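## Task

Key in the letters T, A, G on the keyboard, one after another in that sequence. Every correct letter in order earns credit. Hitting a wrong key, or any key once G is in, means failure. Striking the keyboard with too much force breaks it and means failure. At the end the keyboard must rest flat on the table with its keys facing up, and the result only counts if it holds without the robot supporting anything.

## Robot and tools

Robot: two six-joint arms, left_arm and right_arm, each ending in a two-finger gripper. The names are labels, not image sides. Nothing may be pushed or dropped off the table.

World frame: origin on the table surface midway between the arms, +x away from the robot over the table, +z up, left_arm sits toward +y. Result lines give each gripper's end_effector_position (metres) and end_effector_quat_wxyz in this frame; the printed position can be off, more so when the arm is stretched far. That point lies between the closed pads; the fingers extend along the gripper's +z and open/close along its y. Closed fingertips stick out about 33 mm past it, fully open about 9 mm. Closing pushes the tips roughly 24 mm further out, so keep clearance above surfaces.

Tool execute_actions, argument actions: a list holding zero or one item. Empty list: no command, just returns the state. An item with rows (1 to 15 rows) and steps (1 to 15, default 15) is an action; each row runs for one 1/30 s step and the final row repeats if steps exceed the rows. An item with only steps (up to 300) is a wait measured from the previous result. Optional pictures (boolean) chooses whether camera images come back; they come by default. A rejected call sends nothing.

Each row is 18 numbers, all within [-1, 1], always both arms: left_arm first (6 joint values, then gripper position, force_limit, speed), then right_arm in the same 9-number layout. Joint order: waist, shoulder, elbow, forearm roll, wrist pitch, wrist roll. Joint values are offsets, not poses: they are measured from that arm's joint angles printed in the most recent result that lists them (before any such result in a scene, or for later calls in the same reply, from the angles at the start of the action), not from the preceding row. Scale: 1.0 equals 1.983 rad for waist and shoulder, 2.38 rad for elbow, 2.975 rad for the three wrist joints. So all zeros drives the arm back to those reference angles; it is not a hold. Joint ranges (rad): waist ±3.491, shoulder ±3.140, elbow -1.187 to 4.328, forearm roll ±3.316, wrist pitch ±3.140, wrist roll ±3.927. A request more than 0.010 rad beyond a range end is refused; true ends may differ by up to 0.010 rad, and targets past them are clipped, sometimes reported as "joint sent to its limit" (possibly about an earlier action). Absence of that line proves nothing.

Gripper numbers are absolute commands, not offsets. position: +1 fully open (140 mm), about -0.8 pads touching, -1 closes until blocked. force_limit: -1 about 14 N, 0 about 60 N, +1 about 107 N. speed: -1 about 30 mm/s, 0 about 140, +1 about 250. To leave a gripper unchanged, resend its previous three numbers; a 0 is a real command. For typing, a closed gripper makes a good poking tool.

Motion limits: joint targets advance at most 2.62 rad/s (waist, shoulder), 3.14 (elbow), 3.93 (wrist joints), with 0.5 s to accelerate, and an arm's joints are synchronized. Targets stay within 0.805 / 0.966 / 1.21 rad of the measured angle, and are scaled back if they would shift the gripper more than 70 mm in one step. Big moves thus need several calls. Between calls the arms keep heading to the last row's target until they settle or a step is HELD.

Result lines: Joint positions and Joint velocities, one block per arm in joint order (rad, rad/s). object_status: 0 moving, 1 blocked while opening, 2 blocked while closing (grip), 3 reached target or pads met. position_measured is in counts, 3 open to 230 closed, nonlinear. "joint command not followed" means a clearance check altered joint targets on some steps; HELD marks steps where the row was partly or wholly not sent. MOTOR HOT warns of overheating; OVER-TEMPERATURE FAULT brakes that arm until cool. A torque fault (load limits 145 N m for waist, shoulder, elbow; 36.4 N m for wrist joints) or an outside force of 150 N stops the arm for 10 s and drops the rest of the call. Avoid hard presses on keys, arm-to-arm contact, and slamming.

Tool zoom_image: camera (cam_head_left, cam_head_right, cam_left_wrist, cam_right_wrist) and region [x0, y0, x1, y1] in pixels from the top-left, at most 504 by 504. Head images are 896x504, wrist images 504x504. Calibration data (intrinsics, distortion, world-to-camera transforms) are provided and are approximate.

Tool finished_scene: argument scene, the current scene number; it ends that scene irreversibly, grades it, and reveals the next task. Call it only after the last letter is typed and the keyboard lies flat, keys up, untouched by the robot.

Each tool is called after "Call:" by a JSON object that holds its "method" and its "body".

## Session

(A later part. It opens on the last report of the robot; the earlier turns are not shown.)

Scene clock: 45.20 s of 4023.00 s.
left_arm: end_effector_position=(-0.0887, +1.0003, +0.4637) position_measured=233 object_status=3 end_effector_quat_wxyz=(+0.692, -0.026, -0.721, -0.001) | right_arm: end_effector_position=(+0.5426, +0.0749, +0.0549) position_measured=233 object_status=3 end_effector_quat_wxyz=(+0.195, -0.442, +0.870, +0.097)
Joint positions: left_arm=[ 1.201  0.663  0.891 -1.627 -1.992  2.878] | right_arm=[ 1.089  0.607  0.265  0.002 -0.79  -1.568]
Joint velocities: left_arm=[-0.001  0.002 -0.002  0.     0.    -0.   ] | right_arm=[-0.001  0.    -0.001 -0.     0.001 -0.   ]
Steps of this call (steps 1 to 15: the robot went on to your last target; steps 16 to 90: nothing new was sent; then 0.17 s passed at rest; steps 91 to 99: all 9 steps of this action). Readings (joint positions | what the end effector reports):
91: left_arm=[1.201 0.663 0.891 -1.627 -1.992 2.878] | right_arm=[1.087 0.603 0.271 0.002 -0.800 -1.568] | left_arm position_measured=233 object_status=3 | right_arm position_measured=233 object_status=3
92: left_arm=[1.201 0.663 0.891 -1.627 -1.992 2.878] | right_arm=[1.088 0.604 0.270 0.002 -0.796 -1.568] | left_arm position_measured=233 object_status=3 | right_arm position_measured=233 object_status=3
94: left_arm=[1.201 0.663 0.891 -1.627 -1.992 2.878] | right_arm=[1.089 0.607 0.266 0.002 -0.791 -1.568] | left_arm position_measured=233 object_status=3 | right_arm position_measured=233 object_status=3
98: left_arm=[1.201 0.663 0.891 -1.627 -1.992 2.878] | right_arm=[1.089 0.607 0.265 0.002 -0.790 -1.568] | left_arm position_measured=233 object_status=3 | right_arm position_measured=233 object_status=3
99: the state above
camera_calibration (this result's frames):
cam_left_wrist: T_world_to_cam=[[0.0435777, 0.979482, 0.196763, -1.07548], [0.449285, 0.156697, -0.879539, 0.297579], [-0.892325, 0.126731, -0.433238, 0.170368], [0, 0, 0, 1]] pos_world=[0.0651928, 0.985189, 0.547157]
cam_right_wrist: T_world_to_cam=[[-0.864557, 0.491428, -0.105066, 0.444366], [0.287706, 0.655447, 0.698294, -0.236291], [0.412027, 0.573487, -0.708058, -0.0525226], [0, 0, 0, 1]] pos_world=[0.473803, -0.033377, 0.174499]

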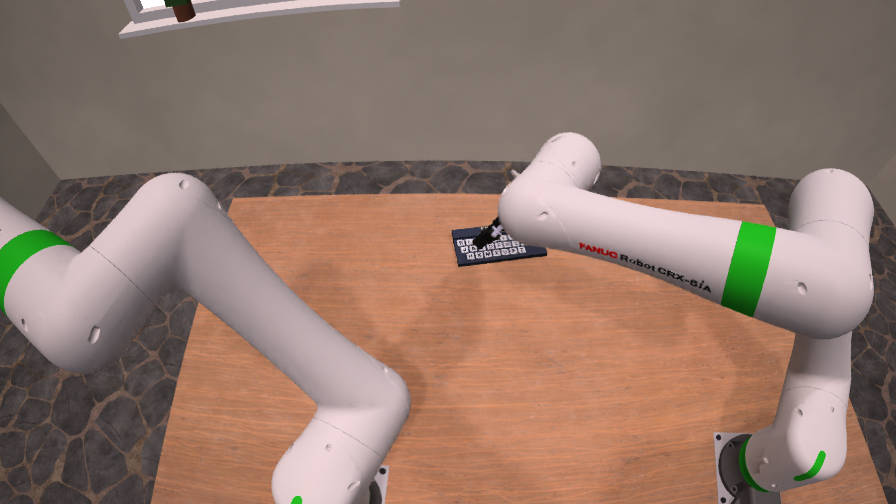

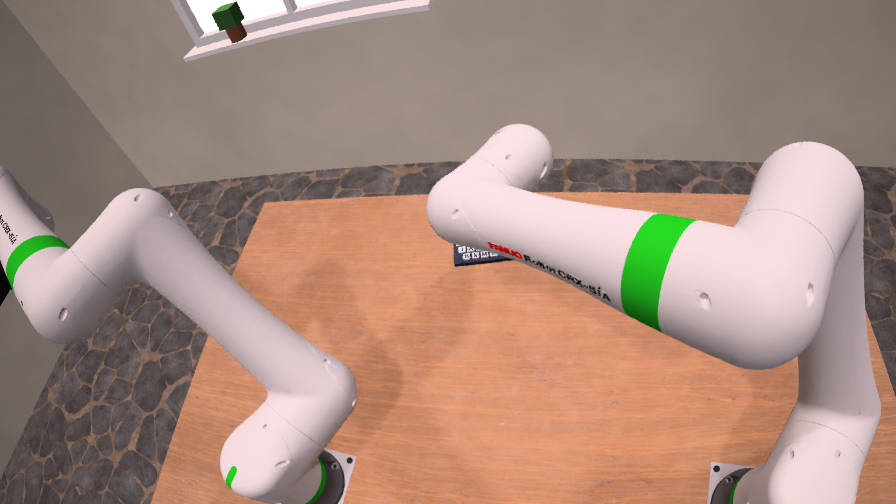

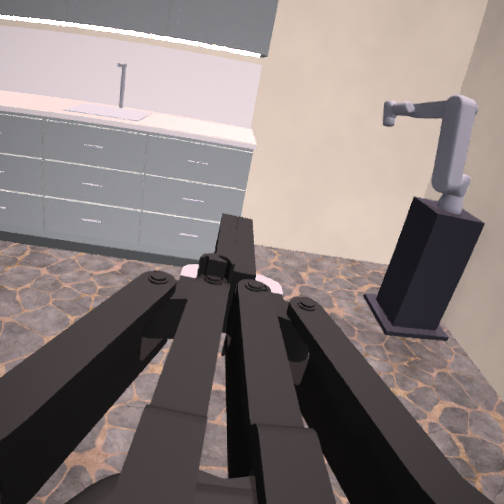

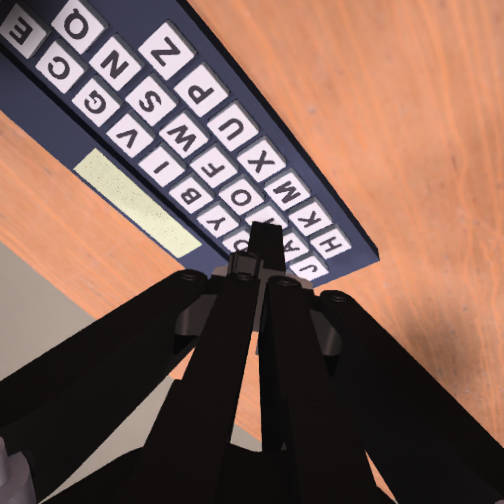

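Call:
{"method": "execute_actions", "body": {"actions": [{"rows":[[0,0,0,0,0,0,-1,0,0,0,0.0008,-0.001,0,0.0014,0,-1,0,0]],"steps":8}]}}

Call:
{"method": "zoom_image", "body": {"camera": "cam_right_wrist", "region": [160,140,348,280]}}

Scene clock: 47.67 s of 4023.00 s.
left_arm: end_effector_position=(-0.0886, +1.0003, +0.4637) position_measured=233 object_status=3 end_effector_quat_wxyz=(+0.692, -0.026, -0.721, -0.001) | right_arm: end_effector_position=(+0.5426, +0.0749, +0.0530) position_measured=233 object_status=3 end_effector_quat_wxyz=(+0.195, -0.442, +0.870, +0.097)
Joint positions: left_arm=[ 1.201  0.663  0.891 -1.627 -1.992  2.878] | right_arm=[ 1.089  0.609  0.263  0.002 -0.786 -1.568]
Joint velocities: left_arm=[ 0.002  0.001 -0.001 -0.     0.     0.001] | right_arm=[ 0.001  0.    -0.    -0.     0.001  0.   ]
Steps of this call (steps 1 to 15: the robot went on to your last target; steps 16 to 66: nothing new was sent; steps 67 to 74: all 8 steps of this action). Readings (joint positions | what the end effector reports):
67: left_arm=[1.201 0.663 0.891 -1.627 -1.992 2.878] | right_arm=[1.089 0.607 0.265 0.002 -0.790 -1.568] | left_arm position_measured=233 object_status=3 | right_arm position_measured=233 object_status=3
68: left_arm=[1.201 0.663 0.891 -1.627 -1.992 2.878] | right_arm=[1.089 0.608 0.264 0.002 -0.788 -1.568] | left_arm position_measured=233 object_status=3 | right_arm position_measured=233 object_status=3
70: left_arm=[1.201 0.663 0.891 -1.627 -1.992 2.878] | right_arm=[1.089 0.609 0.263 0.002 -0.786 -1.568] | left_arm position_measured=233 object_status=3 | right_arm position_measured=233 object_status=3
74: the state above
camera_calibration (this result's frames):
cam_left_wrist: T_world_to_cam=[[0.0437169, 0.97948, 0.196741, -1.07547], [0.449297, 0.156615, -0.879547, 0.297601], [-0.892312, 0.126846, -0.433231, 0.170326], [0, 0, 0, 1]] pos_world=[0.0652891, 0.985191, 0.547134]
cam_right_wrist: T_world_to_cam=[[-0.864569, 0.491368, -0.105252, 0.444224], [0.287479, 0.655425, 0.698408, -0.234858], [0.41216, 0.573564, -0.707918, -0.0539814], [0, 0, 0, 1]] pos_world=[0.473828, -0.0333835, 0.172568]

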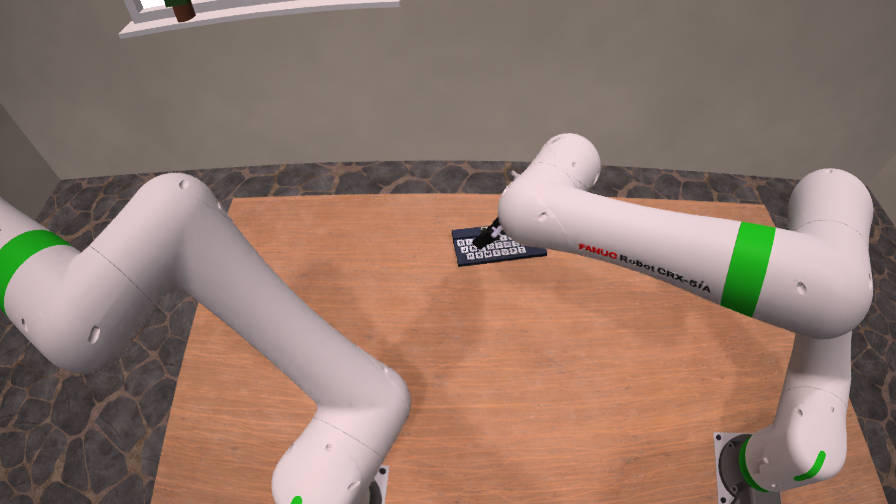

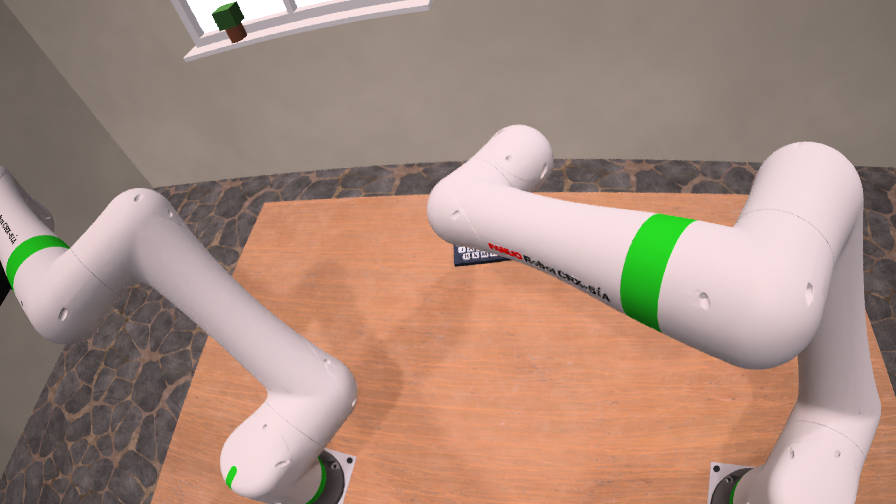

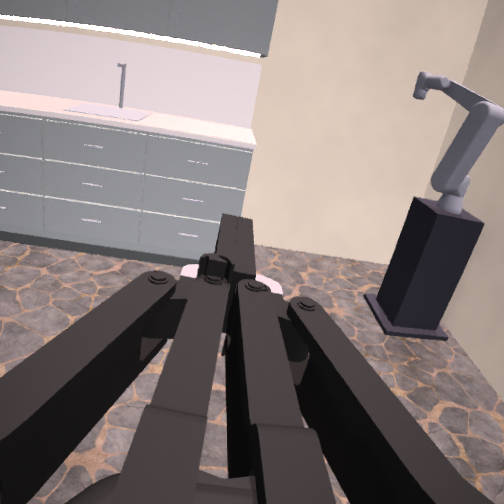

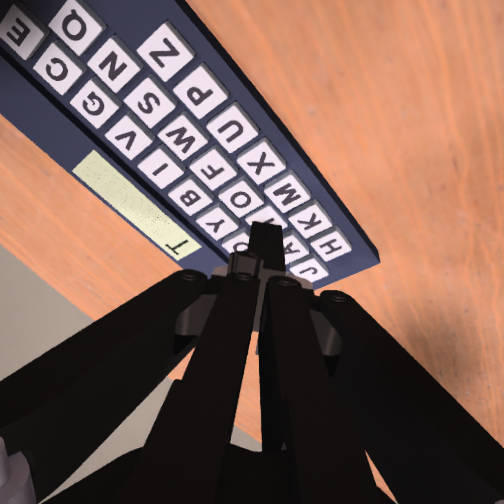

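Region (160, 140, 348, 280) of cam_right_wrist's 504x504 image, scaled by 2.681, with more detail than that image has; it fills the top 375 rows of this view, and the rest is white.

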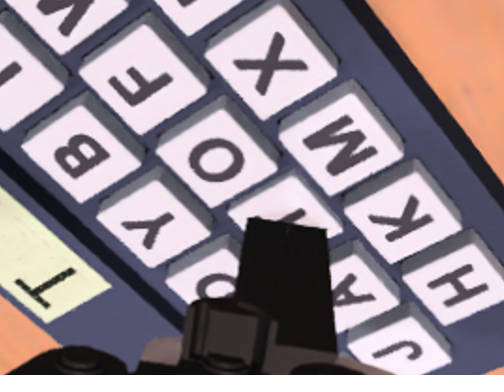

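Call:
{"method": "execute_actions", "body": {"actions": [{"rows":[[0,0,0,0,0,0,-1,0,0,0,-0.0027,0.0037,0,-0.0048,0,-1,0,0],[0,0,0,0,0,0,-1,0,0,0,-0.0027,0.0037,0,-0.0048,0,-1,0,0],[0,0,0,0,0,0,-1,0,0,0,-0.0027,0.0037,0,-0.0048,0,-1,0,0],[0,0,0,0,0,0,-1,0,0,0,-0.0027,0.0037,0,-0.0048,0,-1,0,0],[0,0,0,0,0,0,-1,0,0,0,-0.0027,0.0037,0,-0.0048,0,-1,0,0],[0,0,0,0,0,0,-1,0,0,0.0088,0.0114,0.0223,0,-0.0102,0,-1,0,0]]}]}}

Call:
{"method": "zoom_image", "body": {"camera": "cam_right_wrist", "region": [180,140,348,280]}}

Scene clock: 53.53 s of 4023.00 s.
left_arm: end_effector_position=(-0.0887, +1.0003, +0.4637) position_measured=233 object_status=3 end_effector_quat_wxyz=(+0.692, -0.026, -0.721, -0.001) | right_arm: end_effector_position=(+0.5396, +0.0944, +0.0600) position_measured=233 object_status=3 end_effector_quat_wxyz=(+0.194, -0.450, +0.866, +0.099)
Joint positions: left_arm=[ 1.201  0.663  0.891 -1.627 -1.992  2.878] | right_arm=[ 1.106  0.631  0.316  0.002 -0.816 -1.568]
Joint velocities: left_arm=[ 0.001  0.002  0.001 -0.    -0.002 -0.001] | right_arm=[ 0.002  0.001  0.002  0.001 -0.001  0.   ]
Steps of this call (steps 1 to 15: the robot went on to your last target; steps 16 to 90: nothing new was sent; then 2.37 s passed at rest; steps 91 to 105: all 15 steps of this action). Readings (joint positions | what the end effector reports):
91: left_arm=[1.201 0.663 0.891 -1.627 -1.992 2.878] | right_arm=[1.089 0.609 0.263 0.002 -0.786 -1.568] | left_arm position_measured=233 object_status=3 | right_arm position_measured=233 object_status=3
92: left_arm=[1.201 0.663 0.891 -1.627 -1.992 2.878] | right_arm=[1.089 0.608 0.264 0.001 -0.789 -1.568] | left_arm position_measured=233 object_status=3 | right_arm position_measured=233 object_status=3
94: left_arm=[1.201 0.663 0.891 -1.627 -1.992 2.878] | right_arm=[1.089 0.604 0.270 0.001 -0.798 -1.568] | left_arm position_measured=233 object_status=3 | right_arm position_measured=233 object_status=3
98: left_arm=[1.201 0.663 0.891 -1.627 -1.992 2.878] | right_arm=[1.094 0.613 0.287 0.001 -0.806 -1.568] | left_arm position_measured=233 object_status=3 | right_arm position_measured=233 object_status=3
105: the state above
camera_calibration (this result's frames):
cam_left_wrist: T_world_to_cam=[[0.0435777, 0.979482, 0.196763, -1.07548], [0.449285, 0.156697, -0.879539, 0.29758], [-0.892325, 0.126731, -0.433238, 0.170368], [0, 0, 0, 1]] pos_world=[0.0651928, 0.985189, 0.547157]
cam_right_wrist: T_world_to_cam=[[-0.872922, 0.476375, -0.105231, 0.438746], [0.276075, 0.66019, 0.698521, -0.246008], [0.402231, 0.580703, -0.70781, -0.054262], [0, 0, 0, 1]] pos_world=[0.472734, -0.0150856, 0.179605]

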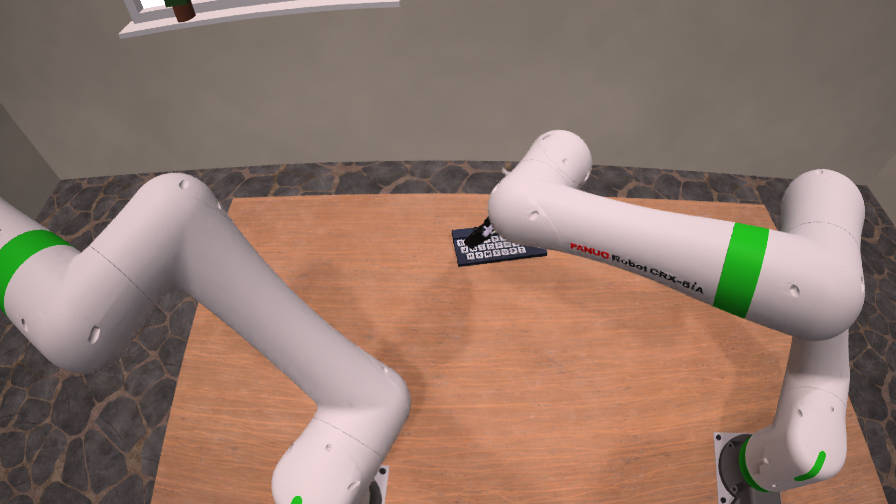

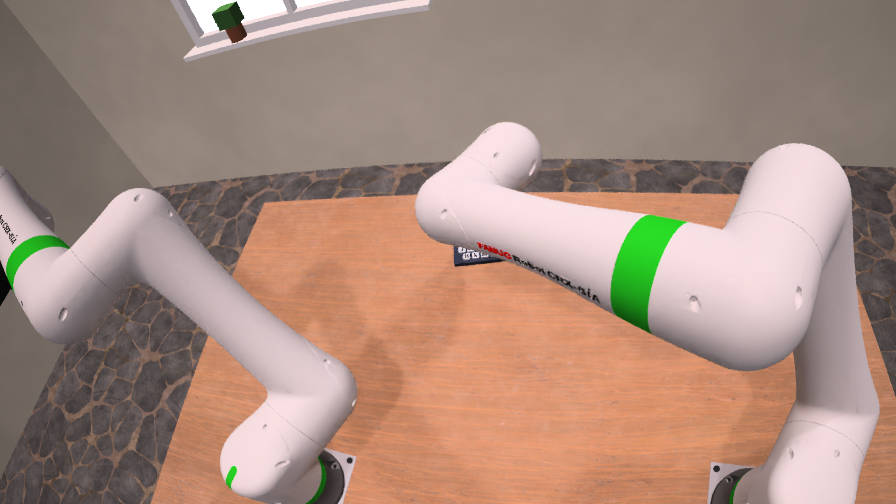

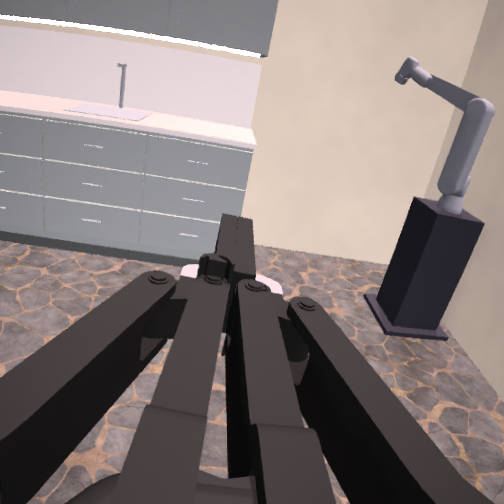

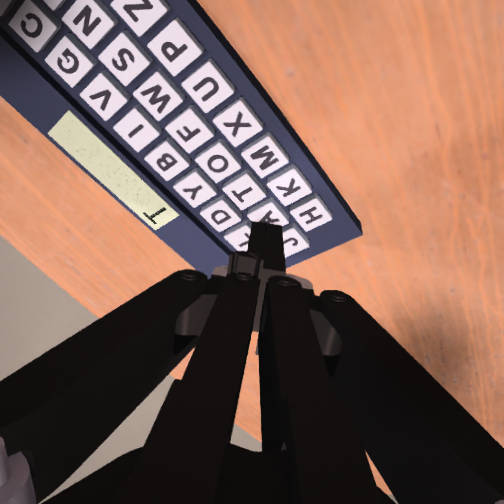

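Region (180, 140, 348, 280) of cam_right_wrist's 504x504 image, scaled by 3.000, with more detail than that image has.

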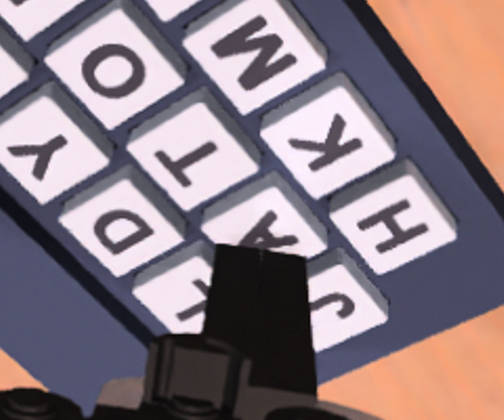

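Call:
{"method": "execute_actions", "body": {"actions": [{"rows":[[0,0,0,0,0,0,-1,0,0,0.0003,0.0028,-0.0034,0,0.0046,0,-1,0,0]],"steps":9}]}}

Scene clock: 56.83 s of 4023.00 s.
left_arm: end_effector_position=(-0.0886, +1.0003, +0.4637) position_measured=233 object_status=3 end_effector_quat_wxyz=(+0.692, -0.026, -0.721, -0.001) | right_arm: end_effector_position=(+0.5393, +0.0947, +0.0532) position_measured=233 object_status=3 end_effector_quat_wxyz=(+0.194, -0.450, +0.866, +0.099)
Joint positions: left_arm=[ 1.201  0.663  0.891 -1.627 -1.992  2.878] | right_arm=[ 1.107  0.637  0.307  0.002 -0.803 -1.568]
Joint velocities: left_arm=[ 0.001 -0.001 -0.001  0.    -0.001  0.   ] | right_arm=[ 0.001  0.001 -0.001  0.     0.002 -0.   ]
Steps of this call (steps 1 to 15: the robot went on to your last target; steps 16 to 90: nothing new was sent; steps 91 to 99: all 9 steps of this action). Readings (joint positions | what the end effector reports):
91: left_arm=[1.201 0.663 0.891 -1.627 -1.992 2.878] | right_arm=[1.106 0.631 0.316 0.002 -0.816 -1.568] | left_arm position_measured=233 object_status=3 | right_arm position_measured=233 object_status=3
92: left_arm=[1.201 0.663 0.891 -1.627 -1.992 2.878] | right_arm=[1.106 0.633 0.314 0.002 -0.813 -1.568] | left_arm position_measured=233 object_status=3 | right_arm position_measured=233 object_status=3
94: left_arm=[1.201 0.663 0.891 -1.627 -1.992 2.878] | right_arm=[1.107 0.636 0.309 0.002 -0.805 -1.568] | left_arm position_measured=233 object_status=3 | right_arm position_measured=233 object_status=3
98: left_arm=[1.201 0.663 0.891 -1.627 -1.992 2.878] | right_arm=[1.107 0.637 0.308 0.002 -0.803 -1.568] | left_arm position_measured=233 object_status=3 | right_arm position_measured=233 object_status=3
99: the state above
camera_calibration (this result's frames):
cam_left_wrist: T_world_to_cam=[[0.0437171, 0.97948, 0.196741, -1.07547], [0.449297, 0.156615, -0.879547, 0.297601], [-0.892312, 0.126847, -0.433231, 0.170326], [0, 0, 0, 1]] pos_world=[0.0652891, 0.985191, 0.547134]
cam_right_wrist: T_world_to_cam=[[-0.873226, 0.47577, -0.105448, 0.437857], [0.275473, 0.660423, 0.698539, -0.241065], [0.401984, 0.580934, -0.70776, -0.0590493], [0, 0, 0, 1]] pos_world=[0.472492, -0.0148101, 0.172772]

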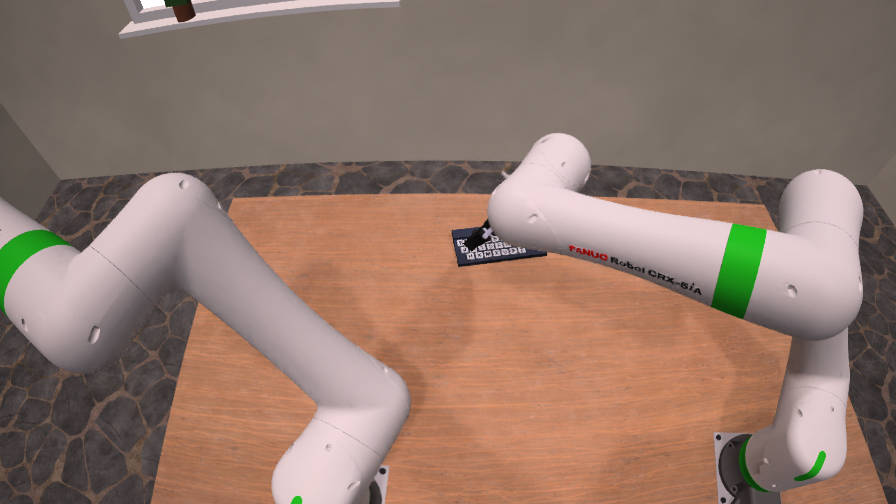

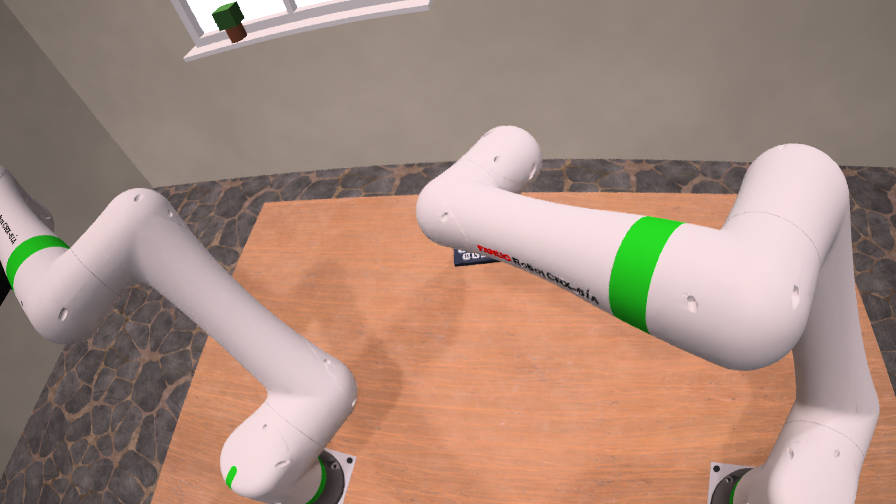

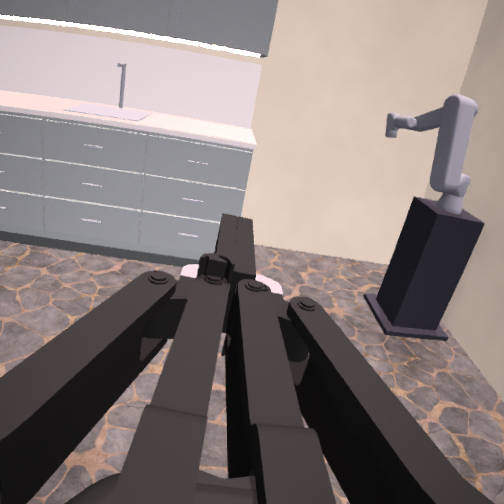

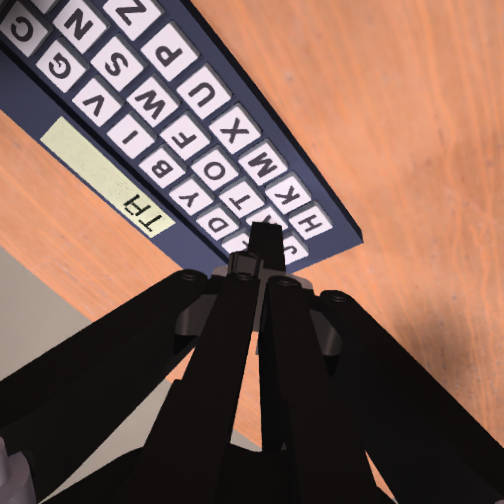

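Call:
{"method": "execute_actions", "body": {"actions": [{"rows":[[0,0,0,0,0,0,-1,0,0,0,-0.0045,0.0055,0,-0.0074,0,-1,0,0]],"steps":6}], "pictures": false}}

Call:
{"method": "execute_actions", "body": {"actions": [{"rows":[[0,0,0,0,0,0,-1,0,0,-0.0637,-0.0545,-0.0715,0,0.021,0,-1,0,0]]}]}}

Call:
{"method": "zoom_image", "body": {"camera": "cam_right_wrist", "region": [180,140,348,280]}}

Scene clock: 63.00 s of 4023.00 s.
left_arm: end_effector_position=(-0.0887, +1.0003, +0.4637) position_measured=233 object_status=3 end_effector_quat_wxyz=(+0.692, -0.026, -0.721, -0.001) | right_arm: end_effector_position=(+0.5392, +0.0947, +0.0638) position_measured=233 object_status=3 end_effector_quat_wxyz=(+0.194, -0.450, +0.866, +0.099)
Joint positions: left_arm=[ 1.201  0.663  0.891 -1.627 -1.992  2.878] | right_arm=[ 1.107  0.628  0.32   0.001 -0.824 -1.568]
Joint velocities: left_arm=[-0.003 -0.    -0.001  0.    -0.002 -0.   ] | right_arm=[-0.001 -0.003  0.01   0.    -0.017  0.   ]
Steps of this call (steps 1 to 15: the robot went on to your last target; steps 16 to 90: nothing new was sent; then 2.97 s passed at rest; steps 91 to 96: all 6 steps of this action). Readings (joint positions | what the end effector reports):
91: left_arm=[1.201 0.663 0.891 -1.627 -1.992 2.878] | right_arm=[1.107 0.637 0.307 0.002 -0.803 -1.568] | left_arm position_measured=233 object_status=3 | right_arm position_measured=233 object_status=3
92: left_arm=[1.201 0.663 0.891 -1.627 -1.992 2.878] | right_arm=[1.107 0.635 0.309 0.002 -0.807 -1.568] | left_arm position_measured=233 object_status=3 | right_arm position_measured=233 object_status=3
94: left_arm=[1.201 0.663 0.891 -1.627 -1.992 2.878] | right_arm=[1.107 0.629 0.319 0.001 -0.820 -1.568] | left_arm position_measured=233 object_status=3 | right_arm position_measured=233 object_status=3
96: the state above

Scene clock: 63.50 s of 4023.00 s.
left_arm: end_effector_position=(-0.0887, +1.0003, +0.4637) position_measured=233 object_status=3 end_effector_quat_wxyz=(+0.692, -0.026, -0.721, -0.001) | right_arm: end_effector_position=(+0.5765, -0.0153, +0.0627) position_measured=233 object_status=3 end_effector_quat_wxyz=(+0.200, -0.394, +0.893, +0.087)
Joint positions: left_arm=[ 1.201  0.663  0.891 -1.627 -1.992  2.878] | right_arm=[ 0.981  0.52   0.15   0.002 -0.761 -1.568]
Joint velocities: left_arm=[-0.    -0.001 -0.001  0.    -0.002  0.   ] | right_arm=[-0.003 -0.001 -0.004  0.     0.001 -0.   ]
Steps of this call (steps 1 to 15: all 15 steps of this action). Readings (joint positions | what the end effector reports):
1: left_arm=[1.201 0.663 0.891 -1.627 -1.992 2.878] | right_arm=[1.107 0.628 0.320 0.001 -0.824 -1.568] | left_arm position_measured=233 object_status=3 | right_arm position_measured=233 object_status=3
2: left_arm=[1.201 0.663 0.891 -1.627 -1.992 2.878] | right_arm=[1.104 0.625 0.317 0.001 -0.823 -1.568] | left_arm position_measured=233 object_status=3 | right_arm position_measured=233 object_status=3
4: left_arm=[1.201 0.663 0.891 -1.627 -1.992 2.878] | right_arm=[1.083 0.607 0.288 0.002 -0.811 -1.568] | left_arm position_measured=233 object_status=3 | right_arm position_measured=233 object_status=3
8: left_arm=[1.201 0.663 0.891 -1.627 -1.992 2.878] | right_arm=[1.014 0.549 0.196 0.002 -0.778 -1.568] | left_arm position_measured=233 object_status=3 | right_arm position_measured=233 object_status=3
15: the state above
camera_calibration (this result's frames):
cam_left_wrist: T_world_to_cam=[[0.0435777, 0.979482, 0.196763, -1.07548], [0.449285, 0.156697, -0.879539, 0.29758], [-0.892325, 0.126731, -0.433238, 0.170368], [0, 0, 0, 1]] pos_world=[0.0651927, 0.985189, 0.547157]
cam_right_wrist: T_world_to_cam=[[-0.806502, 0.58181, -0.105133, 0.486797], [0.356399, 0.620297, 0.698722, -0.232554], [0.471737, 0.526051, -0.707626, -0.0444038], [0, 0, 0, 1]] pos_world=[0.496431, -0.115612, 0.182247]

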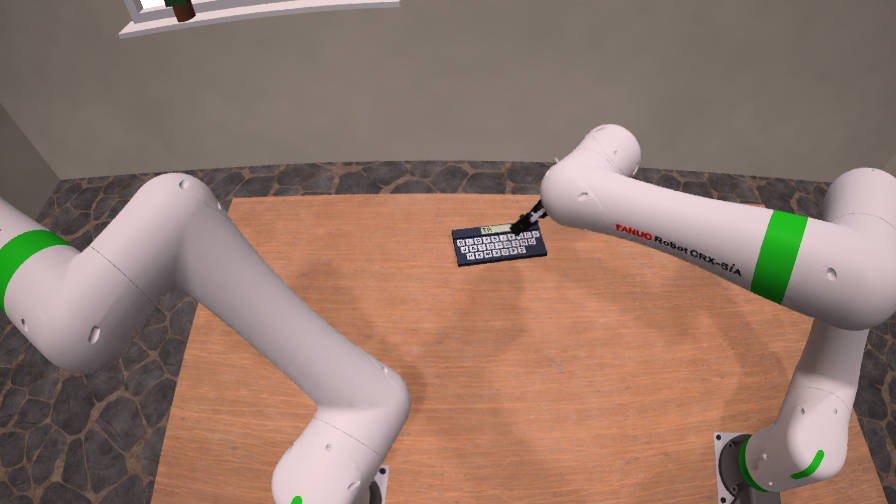

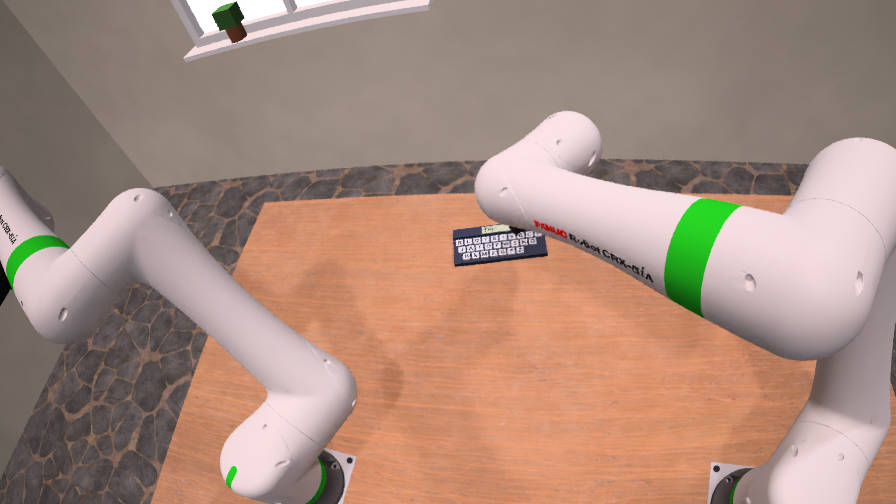

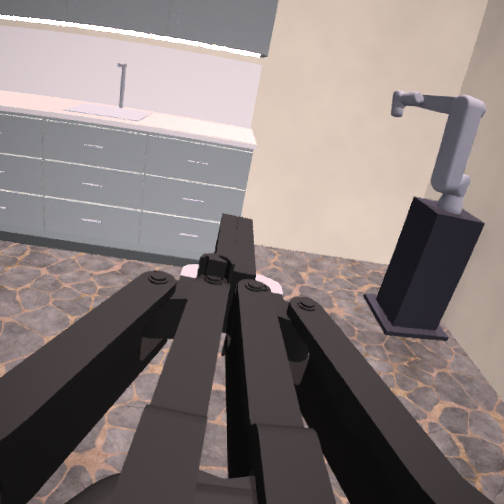

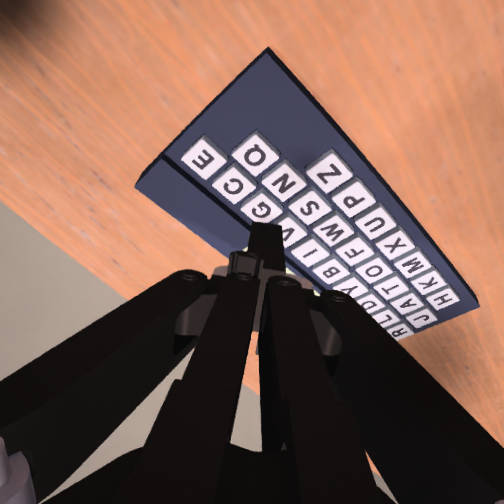

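Region (180, 140, 348, 280) of cam_right_wrist's 504x504 image, scaled by 3.000, with more detail than that image has.

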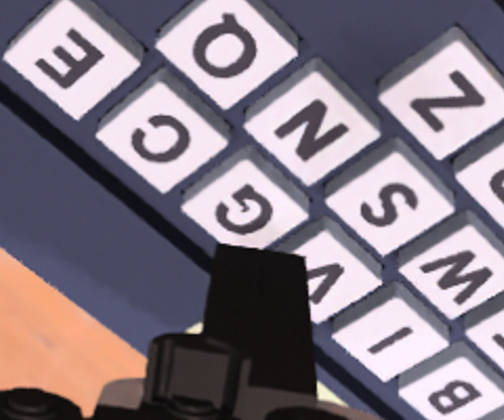

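Call:
{"method": "execute_actions", "body": {"actions": [{"rows":[[0,0,0,0,0,0,-1,0,0,-0.002,0.0001,-0.0072,0,0.0058,0,-1,0,0]],"steps":9}]}}

Call:
{"method": "zoom_image", "body": {"camera": "cam_right_wrist", "region": [180,140,348,280]}}

Scene clock: 66.70 s of 4023.00 s.
left_arm: end_effector_position=(-0.0887, +1.0003, +0.4637) position_measured=233 object_status=3 end_effector_quat_wxyz=(+0.692, -0.026, -0.721, -0.001) | right_arm: end_effector_position=(+0.5765, -0.0197, +0.0559) position_measured=233 object_status=3 end_effector_quat_wxyz=(+0.200, -0.393, +0.894, +0.087)
Joint positions: left_arm=[ 1.201  0.663  0.891 -1.627 -1.992  2.878] | right_arm=[ 0.977  0.52   0.133  0.001 -0.744 -1.568]
Joint velocities: left_arm=[ 0.001  0.001 -0.001  0.     0.002 -0.   ] | right_arm=[ 0.001  0.002 -0.002  0.     0.001  0.   ]
Steps of this call (steps 1 to 15: the robot went on to your last target; steps 16 to 87: nothing new was sent; steps 88 to 96: all 9 steps of this action). Readings (joint positions | what the end effector reports):
88: left_arm=[1.201 0.663 0.891 -1.627 -1.992 2.878] | right_arm=[0.980 0.520 0.150 0.001 -0.761 -1.568] | left_arm position_measured=233 object_status=3 | right_arm position_measured=233 object_status=3
89: left_arm=[1.201 0.663 0.891 -1.627 -1.992 2.878] | right_arm=[0.979 0.520 0.146 0.001 -0.757 -1.568] | left_arm position_measured=233 object_status=3 | right_arm position_measured=233 object_status=3
91: left_arm=[1.201 0.663 0.891 -1.627 -1.992 2.878] | right_arm=[0.977 0.520 0.135 0.001 -0.747 -1.568] | left_arm position_measured=233 object_status=3 | right_arm position_measured=233 object_status=3
95: left_arm=[1.201 0.663 0.891 -1.627 -1.992 2.878] | right_arm=[0.977 0.520 0.133 0.001 -0.744 -1.568] | left_arm position_measured=233 object_status=3 | right_arm position_measured=233 object_status=3
96: the state above
camera_calibration (this result's frames):
cam_left_wrist: T_world_to_cam=[[0.0435776, 0.979482, 0.196763, -1.07548], [0.449285, 0.156697, -0.879539, 0.29758], [-0.892325, 0.126731, -0.433238, 0.170368], [0, 0, 0, 1]] pos_world=[0.0651928, 0.985189, 0.547157]
cam_right_wrist: T_world_to_cam=[[-0.804187, 0.585027, -0.105006, 0.487323], [0.35888, 0.618753, 0.69882, -0.226557], [0.473802, 0.524298, -0.707548, -0.0481904], [0, 0, 0, 1]] pos_world=[0.496038, -0.119649, 0.175397]

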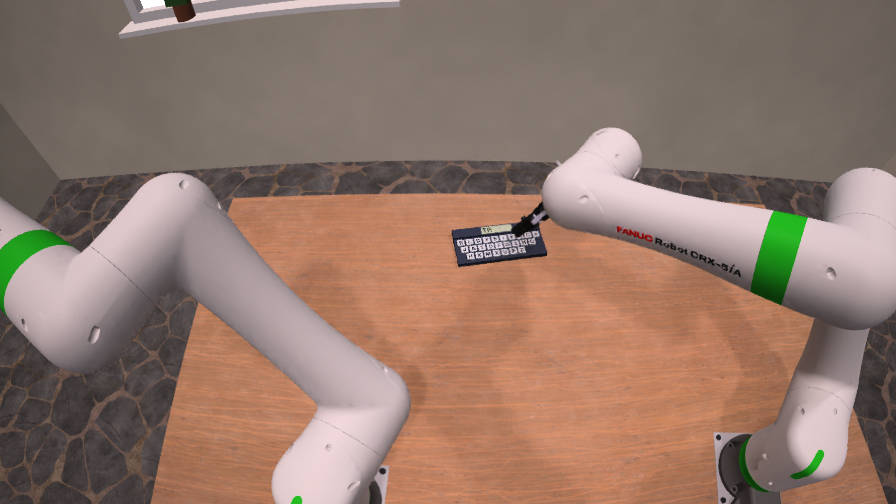

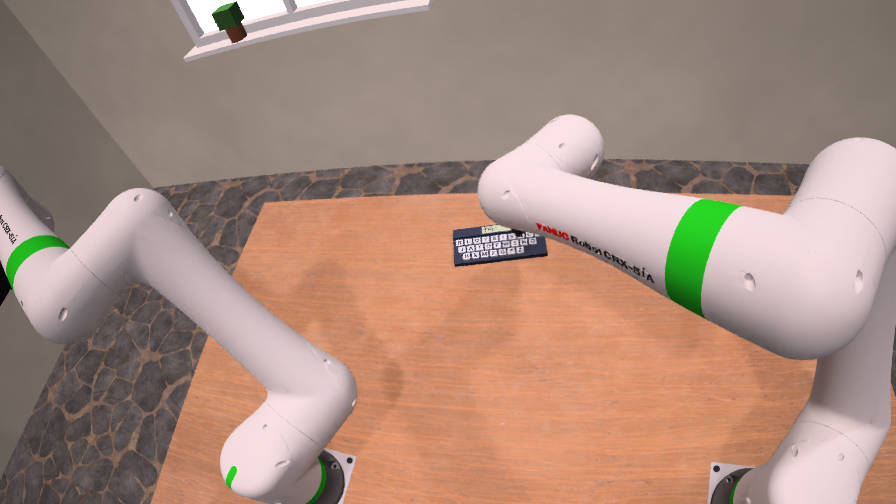

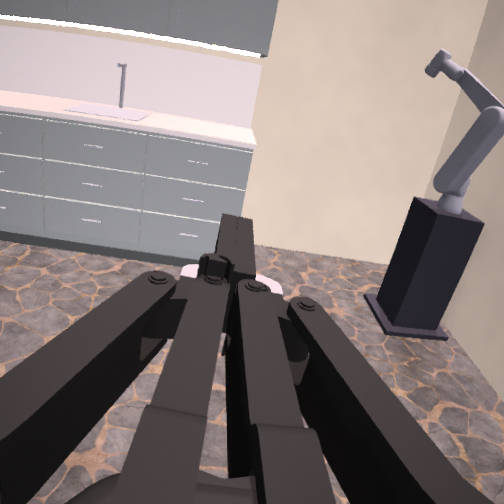

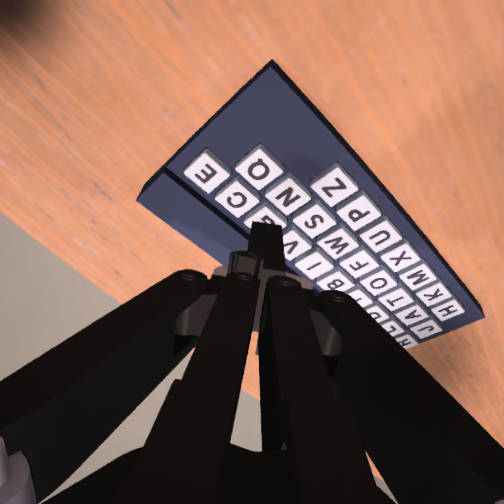

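Region (180, 140, 348, 280) of cam_right_wrist's 504x504 image, scaled by 3.000, with more detail than that image has.

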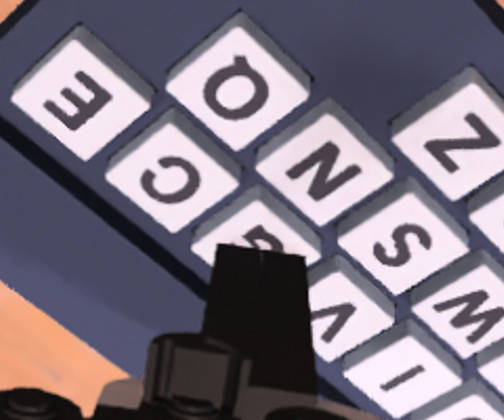

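Call:
{"method": "execute_actions", "body": {"actions": [{"rows":[[0,0,0,0,0,0,-1,0,0,0,0.0014,-0.0015,0,0.0021,0,-1,0,0]],"steps":8}], "pictures": false}}

Call:
{"method": "execute_actions", "body": {"actions": [{"rows":[[0,0,0,0,0,0,-1,0,0,0,-0.012,0.0145,0,-0.02,0,-1,0,0]],"steps":10}]}}

Call:
{"method": "zoom_image", "body": {"camera": "cam_head_left", "region": [460,215,530,250]}}

Scene clock: 71.73 s of 4023.00 s.
left_arm: end_effector_position=(-0.0887, +1.0003, +0.4637) position_measured=233 object_status=3 end_effector_quat_wxyz=(+0.692, -0.026, -0.721, -0.001) | right_arm: end_effector_position=(+0.5765, -0.0198, +0.0528) position_measured=233 object_status=3 end_effector_quat_wxyz=(+0.200, -0.393, +0.894, +0.086)
Joint positions: left_arm=[ 1.201  0.663  0.891 -1.627 -1.992  2.878] | right_arm=[ 0.977  0.523  0.129  0.002 -0.738 -1.568]
Joint velocities: left_arm=[-0.002  0.002 -0.001  0.    -0.001  0.   ] | right_arm=[-0.001 -0.    -0.001 -0.     0.001 -0.   ]
Steps of this call (steps 1 to 15: the robot went on to your last target; steps 16 to 90: nothing new was sent; then 1.77 s passed at rest; steps 91 to 98: all 8 steps of this action). Readings (joint positions | what the end effector reports):
91: left_arm=[1.201 0.663 0.891 -1.627 -1.992 2.878] | right_arm=[0.977 0.520 0.133 0.002 -0.744 -1.568] | left_arm position_measured=233 object_status=3 | right_arm position_measured=233 object_status=3
92: left_arm=[1.201 0.663 0.891 -1.627 -1.992 2.878] | right_arm=[0.977 0.521 0.132 0.002 -0.742 -1.568] | left_arm position_measured=233 object_status=3 | right_arm position_measured=233 object_status=3
94: left_arm=[1.201 0.663 0.891 -1.627 -1.992 2.878] | right_arm=[0.977 0.523 0.130 0.002 -0.739 -1.568] | left_arm position_measured=233 object_status=3 | right_arm position_measured=233 object_status=3
98: the state above

Scene clock: 72.07 s of 4023.00 s.
left_arm: end_effector_position=(-0.0887, +1.0003, +0.4637) position_measured=233 object_status=3 end_effector_quat_wxyz=(+0.692, -0.026, -0.721, -0.001) | right_arm: end_effector_position=(+0.5765, -0.0198, +0.0807) position_measured=233 object_status=3 end_effector_quat_wxyz=(+0.199, -0.393, +0.894, +0.086)
Joint positions: left_arm=[ 1.201  0.663  0.891 -1.627 -1.992  2.878] | right_arm=[ 0.977  0.499  0.164  0.002 -0.797 -1.568]
Joint velocities: left_arm=[ 0.     0.    -0.     0.     0.001 -0.001] | right_arm=[-0.    -0.     0.001  0.    -0.003  0.   ]
Steps of this call (steps 1 to 10: all 10 steps of this action). Readings (joint positions | what the end effector reports):
1: left_arm=[1.201 0.663 0.891 -1.627 -1.992 2.878] | right_arm=[0.977 0.523 0.129 0.002 -0.738 -1.568] | left_arm position_measured=233 object_status=3 | right_arm position_measured=233 object_status=3
2: left_arm=[1.201 0.663 0.891 -1.627 -1.992 2.878] | right_arm=[0.977 0.522 0.131 0.002 -0.741 -1.568] | left_arm position_measured=233 object_status=3 | right_arm position_measured=233 object_status=3
4: left_arm=[1.201 0.663 0.891 -1.627 -1.992 2.878] | right_arm=[0.977 0.510 0.149 0.002 -0.772 -1.568] | left_arm position_measured=233 object_status=3 | right_arm position_measured=233 object_status=3
8: left_arm=[1.201 0.663 0.891 -1.627 -1.992 2.878] | right_arm=[0.977 0.499 0.163 0.002 -0.797 -1.568] | left_arm position_measured=233 object_status=3 | right_arm position_measured=233 object_status=3
10: the state above
camera_calibration (this result's frames):
cam_left_wrist: T_world_to_cam=[[0.0435776, 0.979482, 0.196763, -1.07548], [0.449285, 0.156697, -0.879539, 0.297579], [-0.892325, 0.126731, -0.433238, 0.170368], [0, 0, 0, 1]] pos_world=[0.0651928, 0.985189, 0.547157]
cam_right_wrist: T_world_to_cam=[[-0.804253, 0.584932, -0.105032, 0.490036], [0.359482, 0.619566, 0.69779, -0.244065], [0.473234, 0.523443, -0.70856, -0.0301853], [0, 0, 0, 1]] pos_world=[0.496135, -0.119623, 0.200387]

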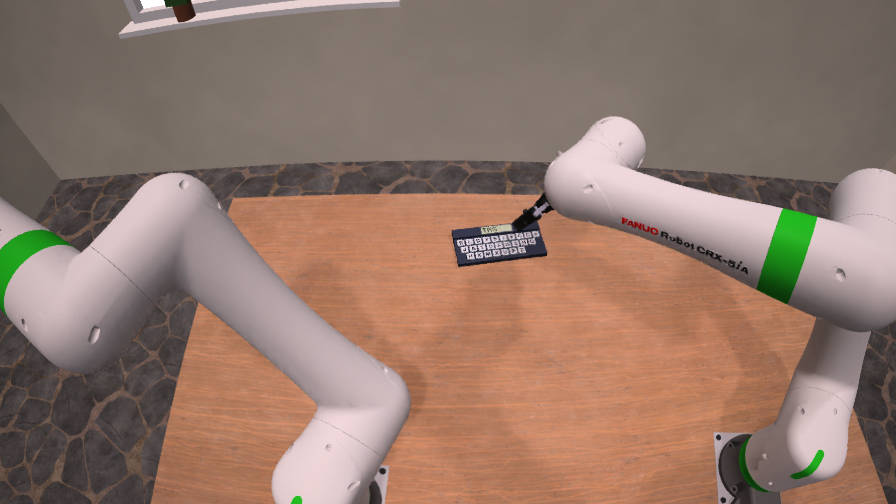

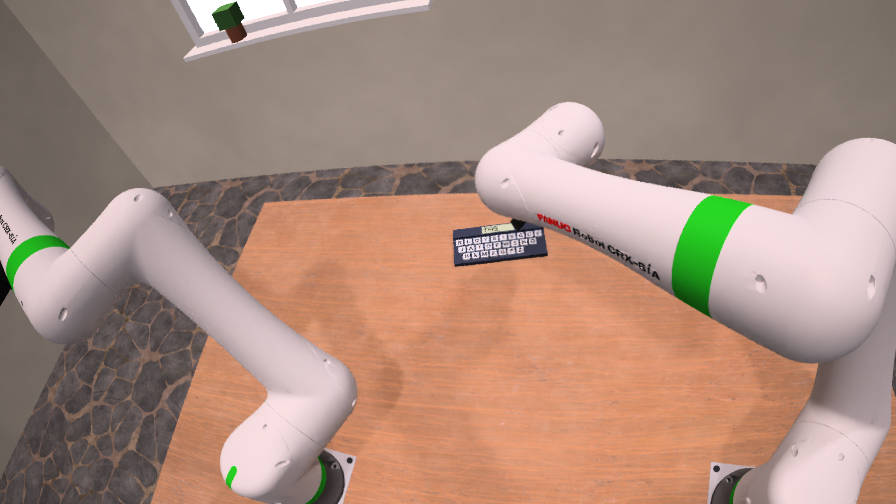

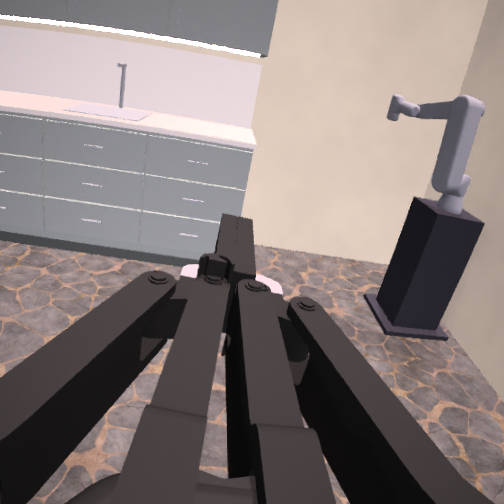

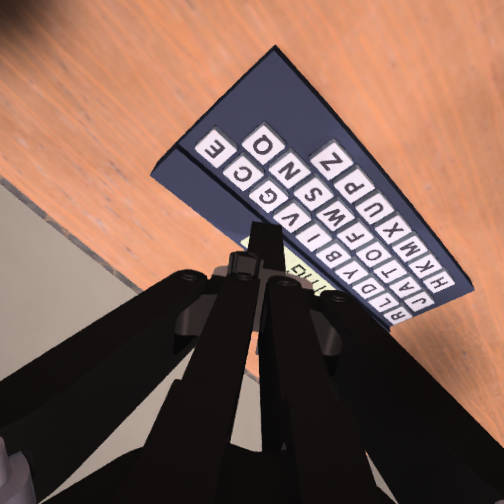

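Region (460, 215, 530, 250) of cam_head_left's 896x504 image, scaled by 7.200, with more detail than that image has.

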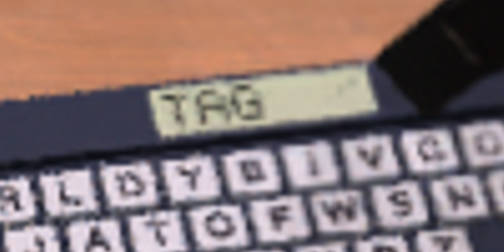

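Call:
{"method": "finished_scene", "body": {"scene": 1}}

The scene is finished: the task was done.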